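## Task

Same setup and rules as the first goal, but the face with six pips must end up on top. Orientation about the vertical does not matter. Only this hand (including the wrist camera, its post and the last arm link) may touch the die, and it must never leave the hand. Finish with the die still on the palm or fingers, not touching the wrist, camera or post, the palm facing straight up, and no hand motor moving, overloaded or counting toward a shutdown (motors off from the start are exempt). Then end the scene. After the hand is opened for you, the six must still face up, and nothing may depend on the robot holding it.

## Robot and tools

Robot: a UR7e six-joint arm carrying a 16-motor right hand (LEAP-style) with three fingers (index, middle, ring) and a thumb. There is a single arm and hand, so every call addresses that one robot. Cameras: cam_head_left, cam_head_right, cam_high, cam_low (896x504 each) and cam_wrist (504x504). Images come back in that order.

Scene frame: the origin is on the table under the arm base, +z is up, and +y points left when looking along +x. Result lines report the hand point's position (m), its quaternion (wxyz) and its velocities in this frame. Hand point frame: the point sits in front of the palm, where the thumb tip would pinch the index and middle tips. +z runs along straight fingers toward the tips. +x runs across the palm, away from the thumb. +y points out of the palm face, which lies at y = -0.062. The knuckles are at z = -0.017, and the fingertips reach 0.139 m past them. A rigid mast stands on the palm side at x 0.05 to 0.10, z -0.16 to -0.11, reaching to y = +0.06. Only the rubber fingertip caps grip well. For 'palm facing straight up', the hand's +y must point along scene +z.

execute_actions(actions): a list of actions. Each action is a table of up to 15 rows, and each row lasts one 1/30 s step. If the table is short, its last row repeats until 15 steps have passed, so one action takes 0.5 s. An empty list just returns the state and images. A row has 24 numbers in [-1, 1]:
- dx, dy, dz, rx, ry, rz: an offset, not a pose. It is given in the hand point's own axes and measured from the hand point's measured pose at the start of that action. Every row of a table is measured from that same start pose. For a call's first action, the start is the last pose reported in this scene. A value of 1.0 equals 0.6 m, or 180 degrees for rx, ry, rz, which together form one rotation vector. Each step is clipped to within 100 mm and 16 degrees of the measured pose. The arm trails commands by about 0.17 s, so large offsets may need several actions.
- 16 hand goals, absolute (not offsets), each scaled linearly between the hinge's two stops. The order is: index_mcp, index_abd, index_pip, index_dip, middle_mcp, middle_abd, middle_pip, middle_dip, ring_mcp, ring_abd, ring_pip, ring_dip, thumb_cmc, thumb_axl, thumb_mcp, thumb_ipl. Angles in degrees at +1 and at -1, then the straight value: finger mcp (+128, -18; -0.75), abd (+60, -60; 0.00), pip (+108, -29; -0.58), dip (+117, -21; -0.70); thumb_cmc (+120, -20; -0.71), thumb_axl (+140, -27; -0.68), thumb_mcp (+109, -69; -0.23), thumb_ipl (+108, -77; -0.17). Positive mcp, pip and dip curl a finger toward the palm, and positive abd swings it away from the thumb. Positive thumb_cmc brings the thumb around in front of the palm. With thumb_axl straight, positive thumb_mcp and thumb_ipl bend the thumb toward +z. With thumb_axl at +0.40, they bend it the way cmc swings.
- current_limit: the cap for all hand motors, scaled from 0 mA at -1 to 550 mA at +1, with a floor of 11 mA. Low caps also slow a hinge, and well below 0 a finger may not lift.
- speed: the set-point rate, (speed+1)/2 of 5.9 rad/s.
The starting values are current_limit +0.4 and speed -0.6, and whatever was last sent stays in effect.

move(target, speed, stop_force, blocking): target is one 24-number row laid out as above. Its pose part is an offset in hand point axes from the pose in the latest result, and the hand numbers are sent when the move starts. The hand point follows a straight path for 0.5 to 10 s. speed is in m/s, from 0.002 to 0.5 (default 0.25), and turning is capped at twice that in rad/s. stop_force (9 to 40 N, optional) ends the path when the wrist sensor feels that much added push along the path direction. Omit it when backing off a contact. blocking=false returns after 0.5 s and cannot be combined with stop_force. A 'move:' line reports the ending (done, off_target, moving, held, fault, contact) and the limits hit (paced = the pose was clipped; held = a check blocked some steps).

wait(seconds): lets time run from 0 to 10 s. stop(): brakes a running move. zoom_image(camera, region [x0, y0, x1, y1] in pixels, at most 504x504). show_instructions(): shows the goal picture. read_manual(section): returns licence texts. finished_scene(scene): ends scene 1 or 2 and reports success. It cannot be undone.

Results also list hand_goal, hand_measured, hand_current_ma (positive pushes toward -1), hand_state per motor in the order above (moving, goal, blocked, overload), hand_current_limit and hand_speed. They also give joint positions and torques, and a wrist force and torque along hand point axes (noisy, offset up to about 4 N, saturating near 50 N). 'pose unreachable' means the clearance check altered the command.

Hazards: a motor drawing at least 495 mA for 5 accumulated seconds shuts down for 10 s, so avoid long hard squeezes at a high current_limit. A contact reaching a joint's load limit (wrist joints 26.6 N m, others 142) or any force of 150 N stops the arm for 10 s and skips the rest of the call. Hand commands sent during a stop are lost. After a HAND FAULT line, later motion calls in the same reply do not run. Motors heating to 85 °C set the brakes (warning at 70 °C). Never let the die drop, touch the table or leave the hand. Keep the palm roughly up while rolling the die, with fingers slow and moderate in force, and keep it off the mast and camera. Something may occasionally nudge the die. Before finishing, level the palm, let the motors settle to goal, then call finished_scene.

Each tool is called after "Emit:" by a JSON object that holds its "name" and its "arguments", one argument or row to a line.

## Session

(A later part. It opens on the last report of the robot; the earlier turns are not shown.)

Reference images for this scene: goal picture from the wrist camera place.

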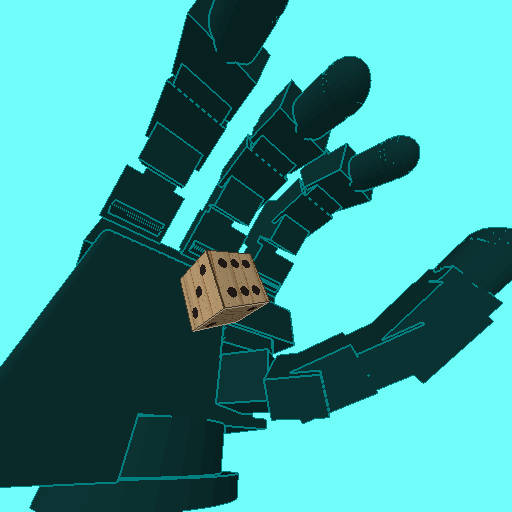

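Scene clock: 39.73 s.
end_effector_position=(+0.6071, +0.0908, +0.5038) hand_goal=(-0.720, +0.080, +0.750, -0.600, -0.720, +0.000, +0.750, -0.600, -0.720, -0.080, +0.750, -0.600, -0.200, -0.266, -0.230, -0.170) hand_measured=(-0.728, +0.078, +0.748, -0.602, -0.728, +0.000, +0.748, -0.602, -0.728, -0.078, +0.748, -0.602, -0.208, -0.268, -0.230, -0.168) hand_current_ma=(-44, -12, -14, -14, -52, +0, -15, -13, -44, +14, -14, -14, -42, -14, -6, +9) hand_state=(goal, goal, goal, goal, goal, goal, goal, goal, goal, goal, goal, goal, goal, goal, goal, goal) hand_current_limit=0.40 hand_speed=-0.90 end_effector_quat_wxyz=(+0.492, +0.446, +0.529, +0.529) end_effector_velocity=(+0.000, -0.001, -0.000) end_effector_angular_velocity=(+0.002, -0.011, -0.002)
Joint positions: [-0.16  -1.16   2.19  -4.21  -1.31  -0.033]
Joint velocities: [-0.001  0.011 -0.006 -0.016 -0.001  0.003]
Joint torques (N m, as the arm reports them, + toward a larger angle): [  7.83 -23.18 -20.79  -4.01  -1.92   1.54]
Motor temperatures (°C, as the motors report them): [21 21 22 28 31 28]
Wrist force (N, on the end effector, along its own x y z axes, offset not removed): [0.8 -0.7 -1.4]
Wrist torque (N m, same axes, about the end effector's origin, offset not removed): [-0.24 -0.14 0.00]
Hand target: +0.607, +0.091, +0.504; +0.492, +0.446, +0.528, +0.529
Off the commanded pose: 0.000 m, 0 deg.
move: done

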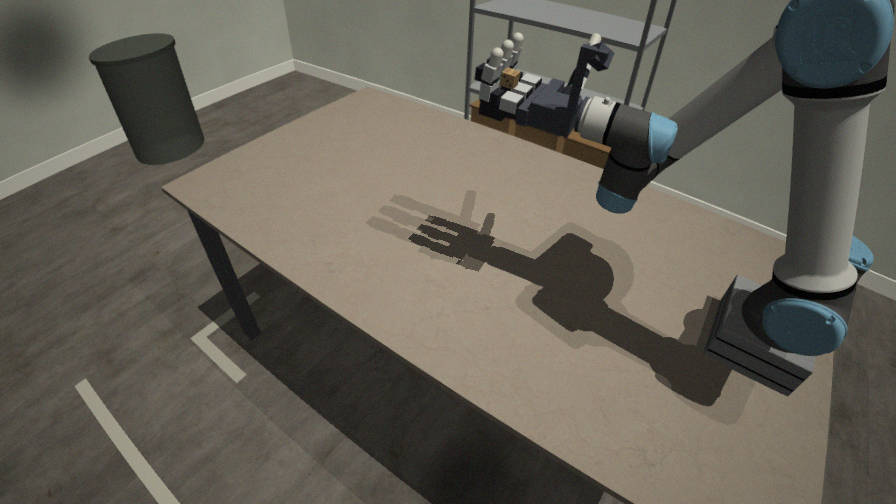

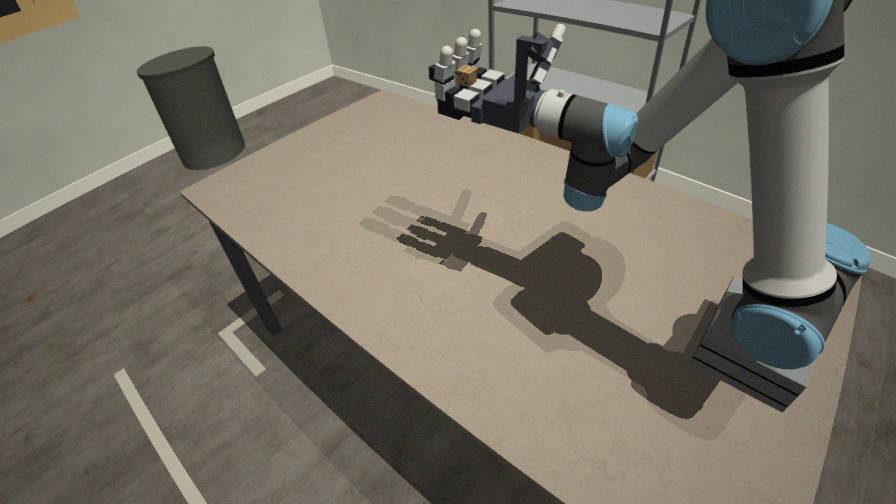

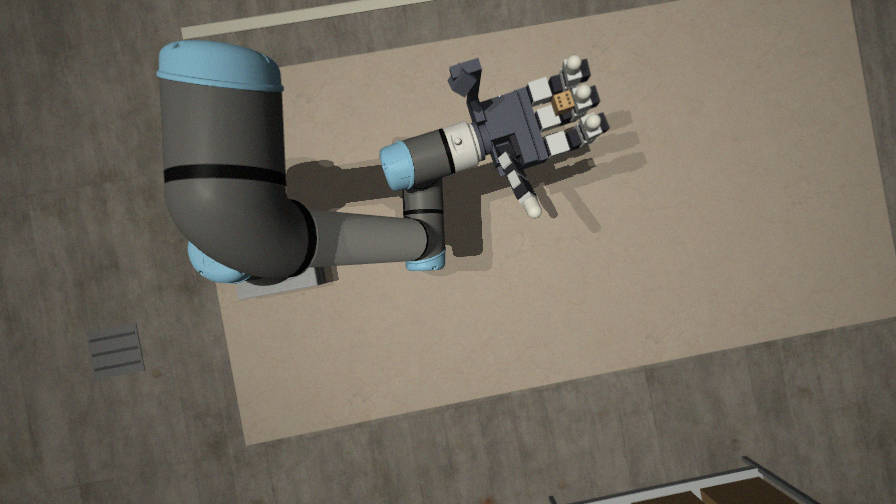

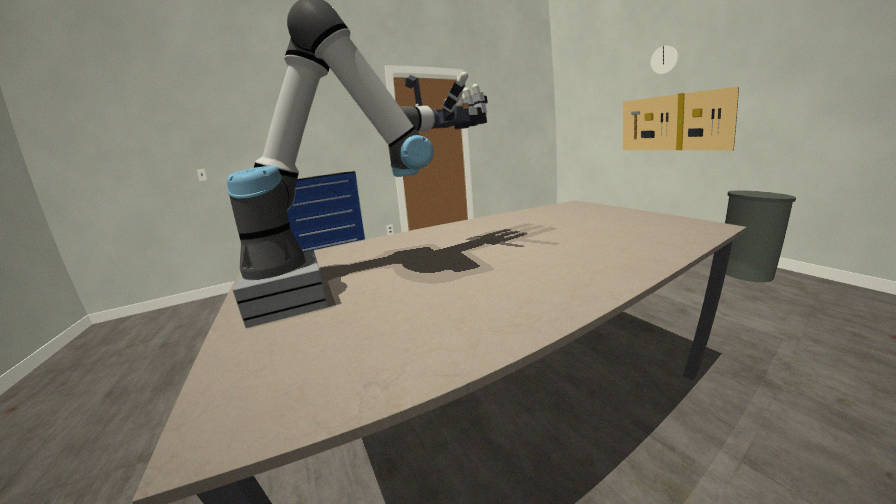

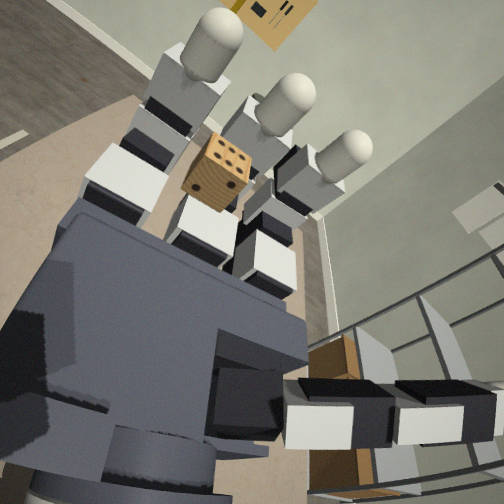

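6 on top. Open slowly.

Emit:
{"name": "execute_actions", "arguments": {
  "actions": [
    [[0,0,0,0,0,0,-0.72,0.08,-0.58,-0.7,-0.72,0,-0.58,-0.7,-0.72,-0.08,-0.58,-0.7,-0.2,-0.266,-0.23,-0.17,0.4,-0.8]]
  ]
}}

Emit:
{"name": "wait", "arguments": {
  "seconds": 4
}}

Emit:
{"name": "zoom_image", "arguments": {
  "camera": "cam_head_left",
  "region": [440, 0, 660, 160]
}}

Emit:
{"name": "zoom_image", "arguments": {
  "camera": "cam_high",
  "region": [440, 40, 660, 200]
}}

Scene clock: 43.90 s.
end_effector_position=(+0.6071, +0.0908, +0.5037) hand_goal=(-0.720, +0.080, -0.580, -0.700, -0.720, +0.000, -0.580, -0.700, -0.720, -0.080, -0.580, -0.700, -0.200, -0.266, -0.230, -0.170) hand_measured=(-0.728, +0.078, +0.548, -0.698, -0.728, +0.000, +0.548, -0.698, -0.728, -0.078, +0.550, -0.698, -0.208, -0.268, -0.230, -0.168) hand_current_ma=(-44, -12, +30, +14, -52, +0, +30, +14, -44, +14, +32, +14, -42, -14, -6, +9) hand_state=(goal, goal, moving, goal, goal, goal, moving, goal, goal, goal, moving, goal, goal, goal, goal, goal) hand_current_limit=0.40 hand_speed=-0.80 end_effector_quat_wxyz=(+0.492, +0.446, +0.529, +0.529) end_effector_velocity=(-0.000, +0.001, +0.001) end_effector_angular_velocity=(-0.000, -0.001, +0.001)
Joint positions: [-0.16  -1.16   2.19  -4.21  -1.31  -0.033]
Joint velocities: [ 0.001 -0.001  0.     0.     0.001 -0.   ]
Joint torques (N m, as the arm reports them, + toward a larger angle): [  2.59 -38.35  -6.28  -0.28   1.99  -1.88]
Motor temperatures (°C, as the motors report them): [21 21 22 28 31 28]
Wrist force (N, on the end effector, along its own x y z axes, offset not removed): [-0.3 -2.3 -0.2]
Wrist torque (N m, same axes, about the end effector's origin, offset not removed): [-0.50 0.04 -0.25]
Hand target: +0.607, +0.091, +0.504; +0.492, +0.446, +0.529, +0.529
Off the commanded pose: 0.000 m, 0 deg.

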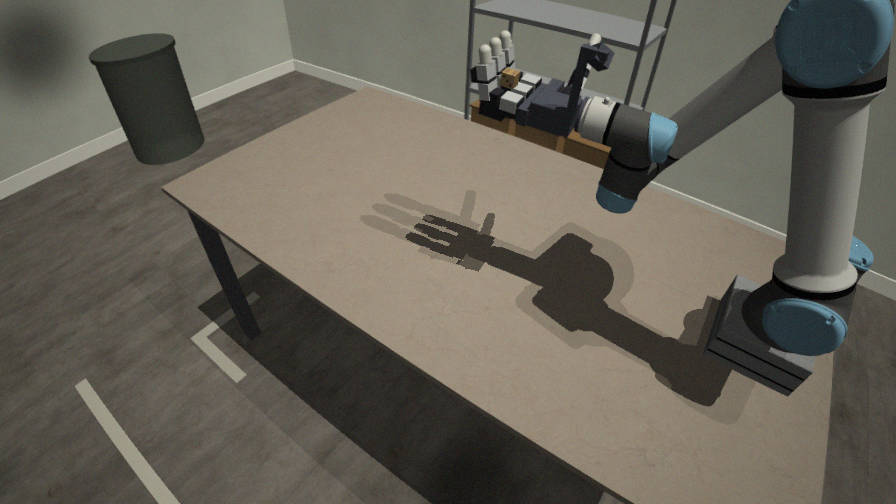

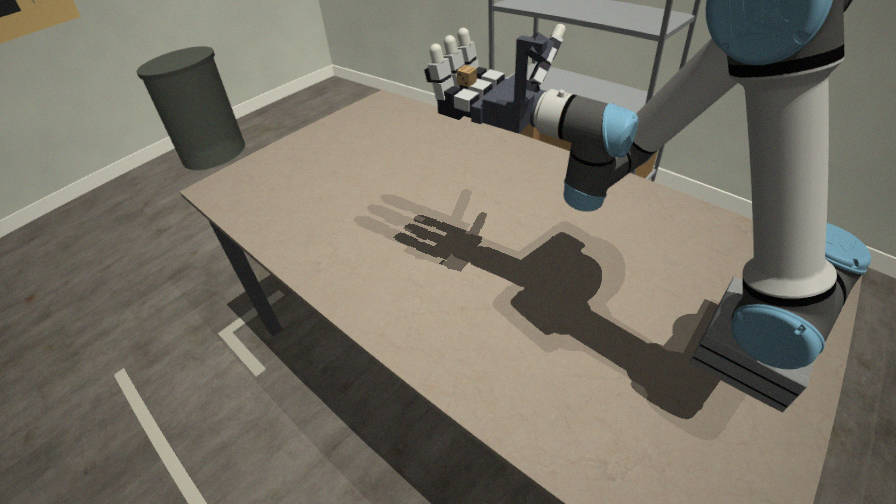

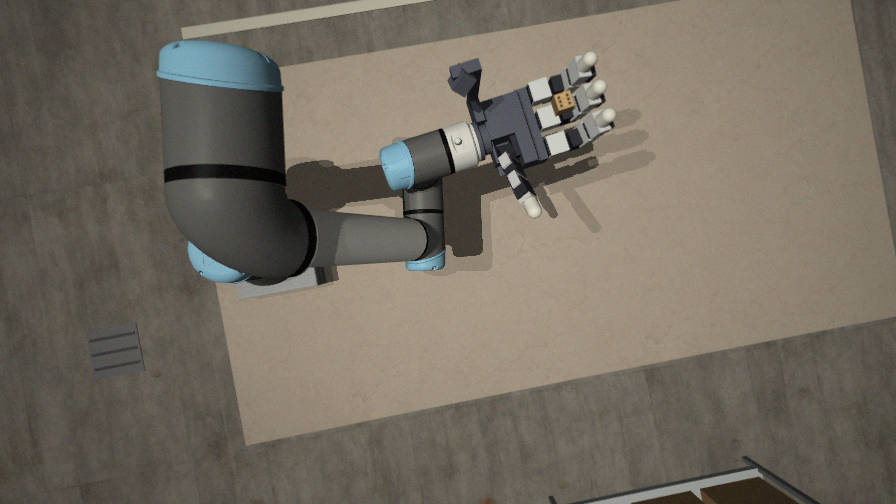

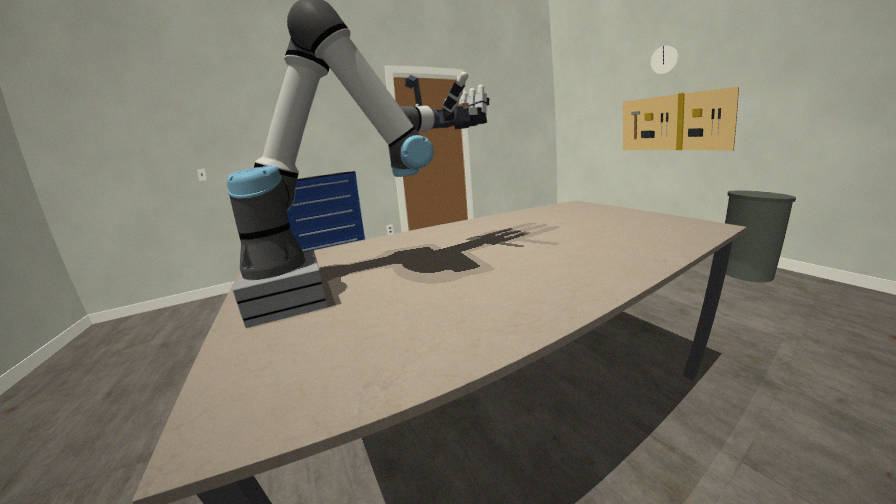

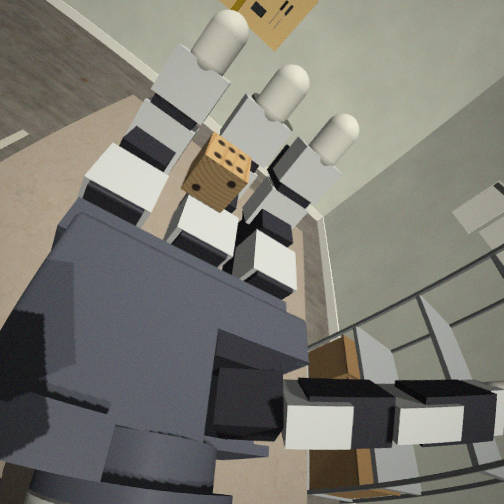

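Scene clock: 47.90 s.
end_effector_position=(+0.6071, +0.0908, +0.5038) hand_goal=(-0.720, +0.080, -0.580, -0.700, -0.720, +0.000, -0.580, -0.700, -0.720, -0.080, -0.580, -0.700, -0.200, -0.266, -0.230, -0.170) hand_measured=(-0.730, +0.078, -0.580, -0.698, -0.730, +0.000, -0.580, -0.698, -0.730, -0.078, -0.580, -0.698, -0.208, -0.268, -0.230, -0.168) hand_current_ma=(-55, -12, -3, +11, -56, +0, -3, +11, -55, +14, -3, +11, -42, -14, -6, +9) hand_state=(goal, goal, goal, goal, goal, goal, goal, goal, goal, goal, goal, goal, goal, goal, goal, goal) hand_current_limit=0.40 hand_speed=-0.80 end_effector_quat_wxyz=(+0.492, +0.446, +0.529, +0.529) end_effector_velocity=(+0.000, +0.000, -0.001) end_effector_angular_velocity=(+0.000, +0.001, +0.001)
Joint positions: [-0.16  -1.16   2.19  -4.21  -1.31  -0.033]
Joint velocities: [0.001 0.001 0.    0.    0.    0.   ]
Joint torques (N m, as the arm reports them, + toward a larger angle): [ -9.   -37.91  -6.66  -0.59   1.73  -1.91]
Motor temperatures (°C, as the motors report them): [21 21 22 28 31 28]
Wrist force (N, on the end effector, along its own x y z axes, offset not removed): [0.6 -2.4 0.4]
Wrist torque (N m, same axes, about the end effector's origin, offset not removed): [-0.56 -0.20 0.04]
Hand target: +0.607, +0.091, +0.504; +0.492, +0.446, +0.529, +0.529
Off the commanded pose: 0.000 m, 0 deg.
wait: 4.00 s; at rest by 2.43 s

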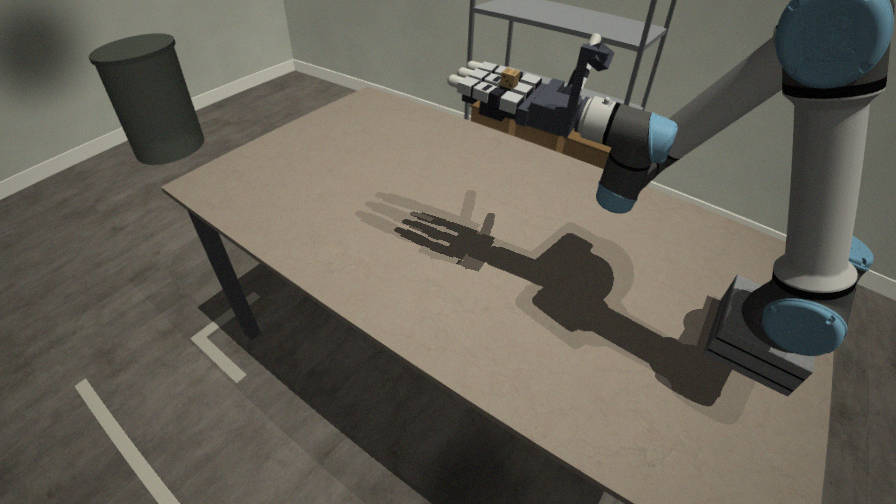

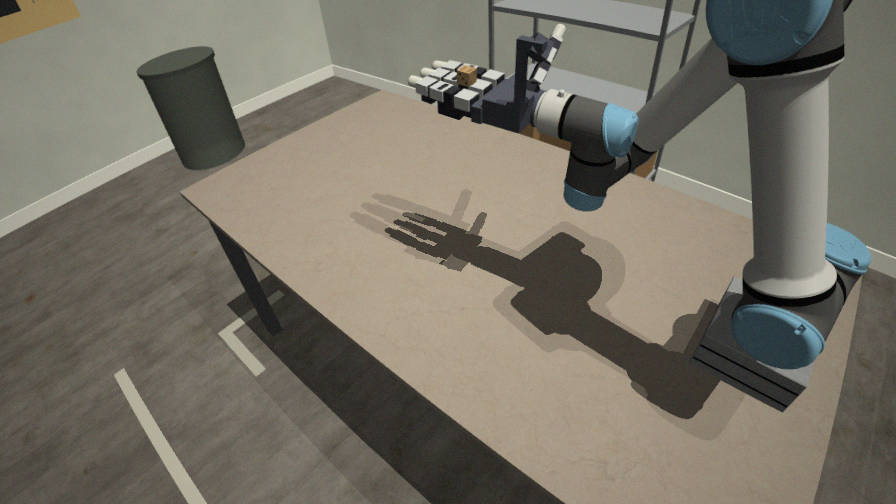

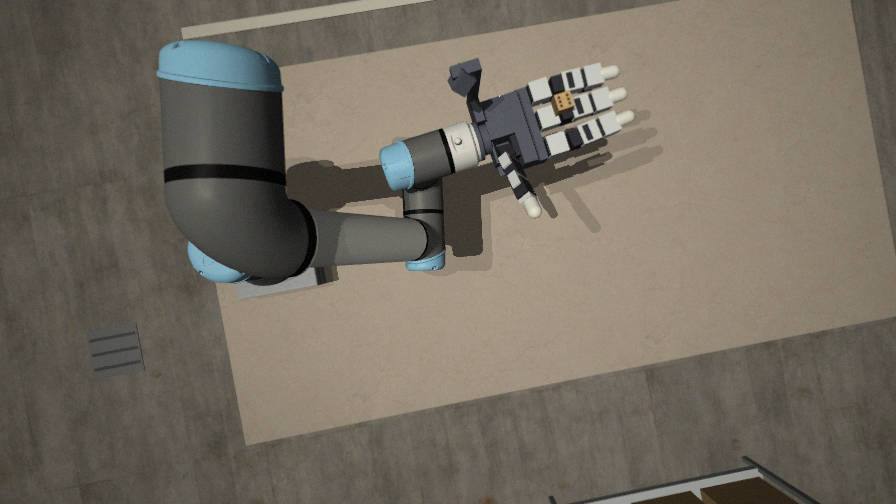

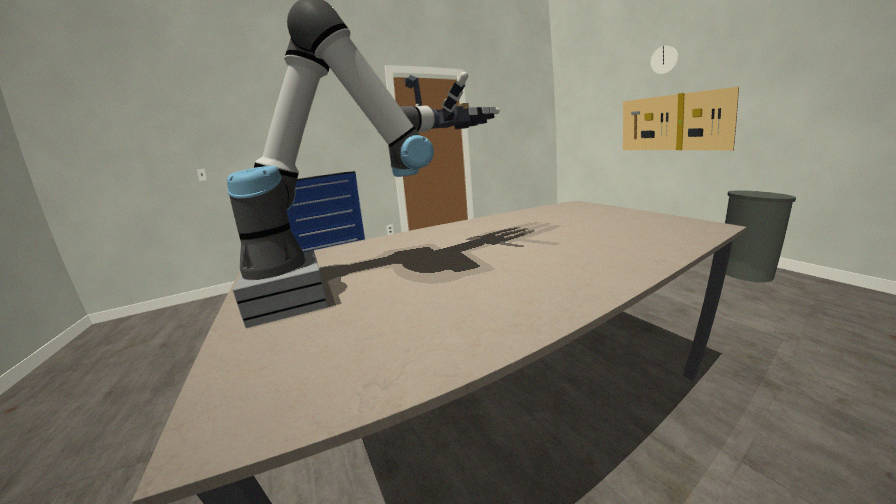

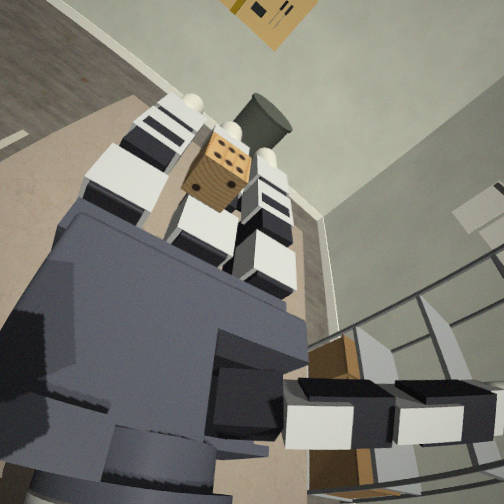

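Region (440, 0, 660, 160) of cam_head_left's 896x504 image, scaled by 2.291, with more detail than that image has; it fills the top 367 rows of this view, and the rest is white.

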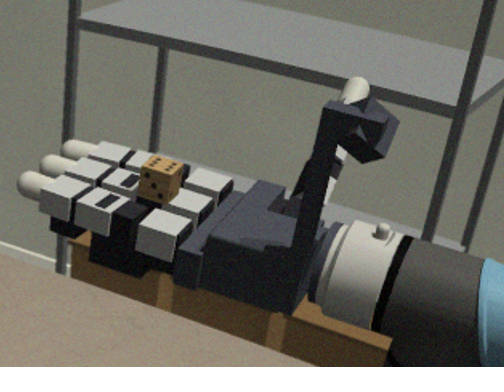

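Region (440, 40, 660, 200) of cam_high's 896x504 image, scaled by 2.291, with more detail than that image has; it fills the top 367 rows of this view, and the rest is white.

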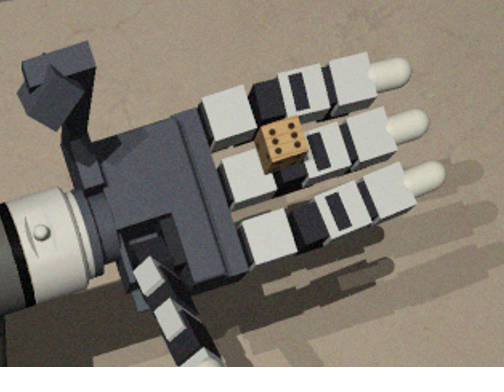

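Emit:
{"name": "execute_actions", "arguments": {
  "actions": []
}}

Scene clock: 51.83 s.
end_effector_position=(+0.6071, +0.0908, +0.5038) hand_goal=(-0.720, +0.080, -0.580, -0.700, -0.720, +0.000, -0.580, -0.700, -0.720, -0.080, -0.580, -0.700, -0.200, -0.266, -0.230, -0.170) hand_measured=(-0.730, +0.078, -0.580, -0.698, -0.730, +0.000, -0.580, -0.698, -0.730, -0.078, -0.580, -0.698, -0.208, -0.268, -0.230, -0.168) hand_current_ma=(-55, -12, -3, +11, -56, +0, -3, +11, -55, +14, -3, +11, -42, -14, -6, +9) hand_state=(goal, goal, goal, goal, goal, goal, goal, goal, goal, goal, goal, goal, goal, goal, goal, goal) hand_current_limit=0.40 hand_speed=-0.80 end_effector_quat_wxyz=(+0.492, +0.446, +0.529, +0.529) end_effector_velocity=(+0.000, +0.000, -0.000) end_effector_angular_velocity=(-0.000, +0.000, +0.001)
Joint positions: [-0.16  -1.16   2.19  -4.21  -1.31  -0.033]
Joint velocities: [-0.     0.001 -0.    -0.     0.001 -0.   ]
Joint torques (N m, as the arm reports them, + toward a larger angle): [ -8.3  -38.32  -6.49  -0.69   1.66  -2.09]
Motor temperatures (°C, as the motors report them): [21 21 22 28 31 28]
Wrist force (N, on the end effector, along its own x y z axes, offset not removed): [-3.3 -1.0 -1.7]
Wrist torque (N m, same axes, about the end effector's origin, offset not removed): [-0.33 0.49 -0.36]
Hand target: +0.607, +0.091, +0.504; +0.492, +0.446, +0.529, +0.529
Off the commanded pose: 0.000 m, 0 deg.

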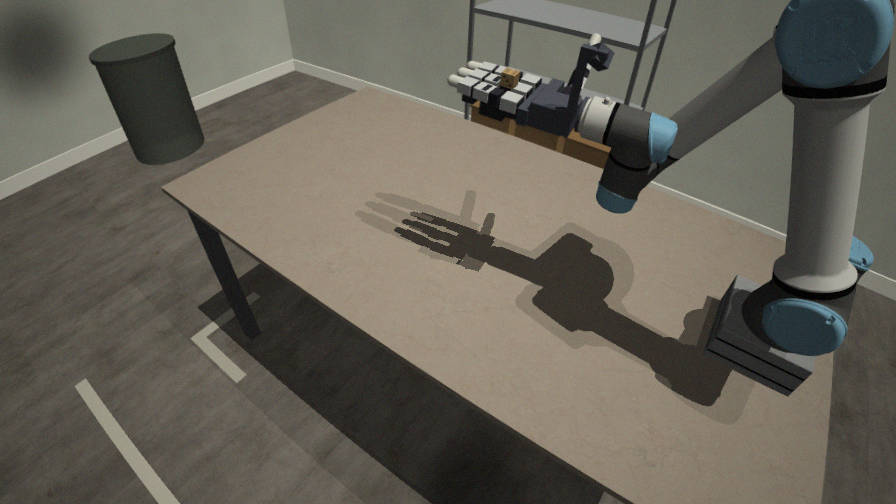

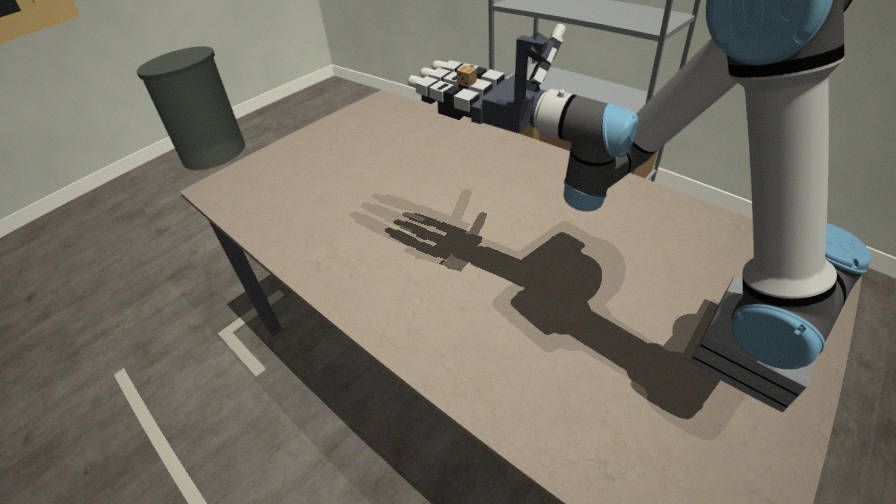

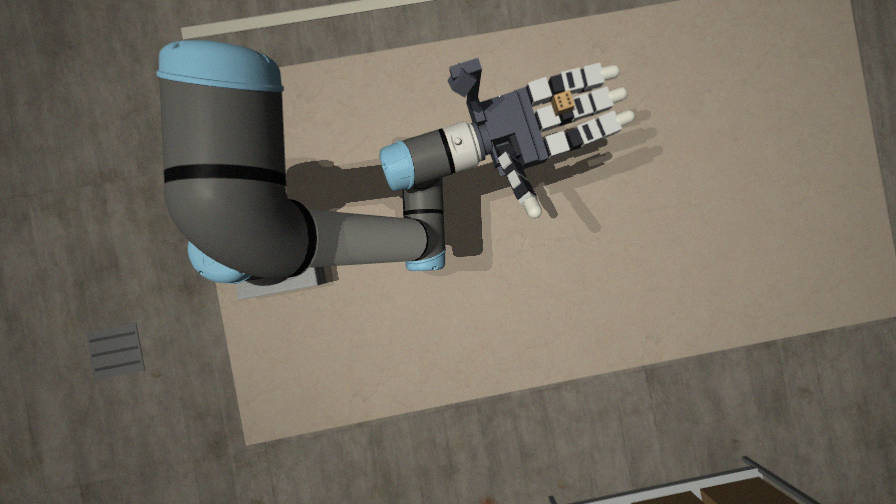

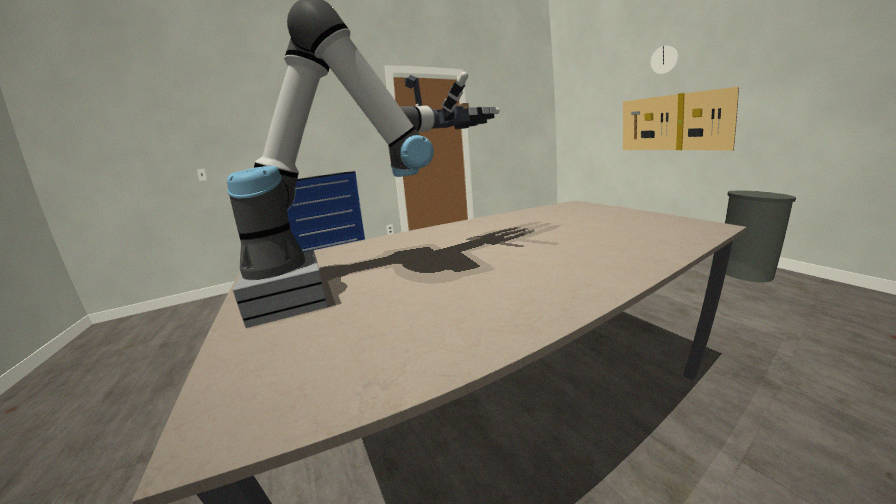

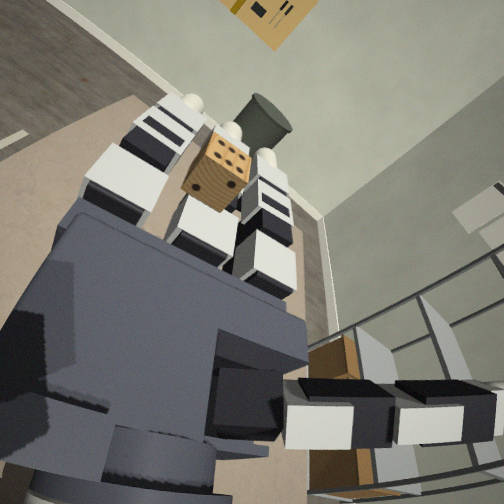

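Emit:
{"name": "finished_scene", "arguments": {
  "scene": 2
}}

The scene is finished: the task was done.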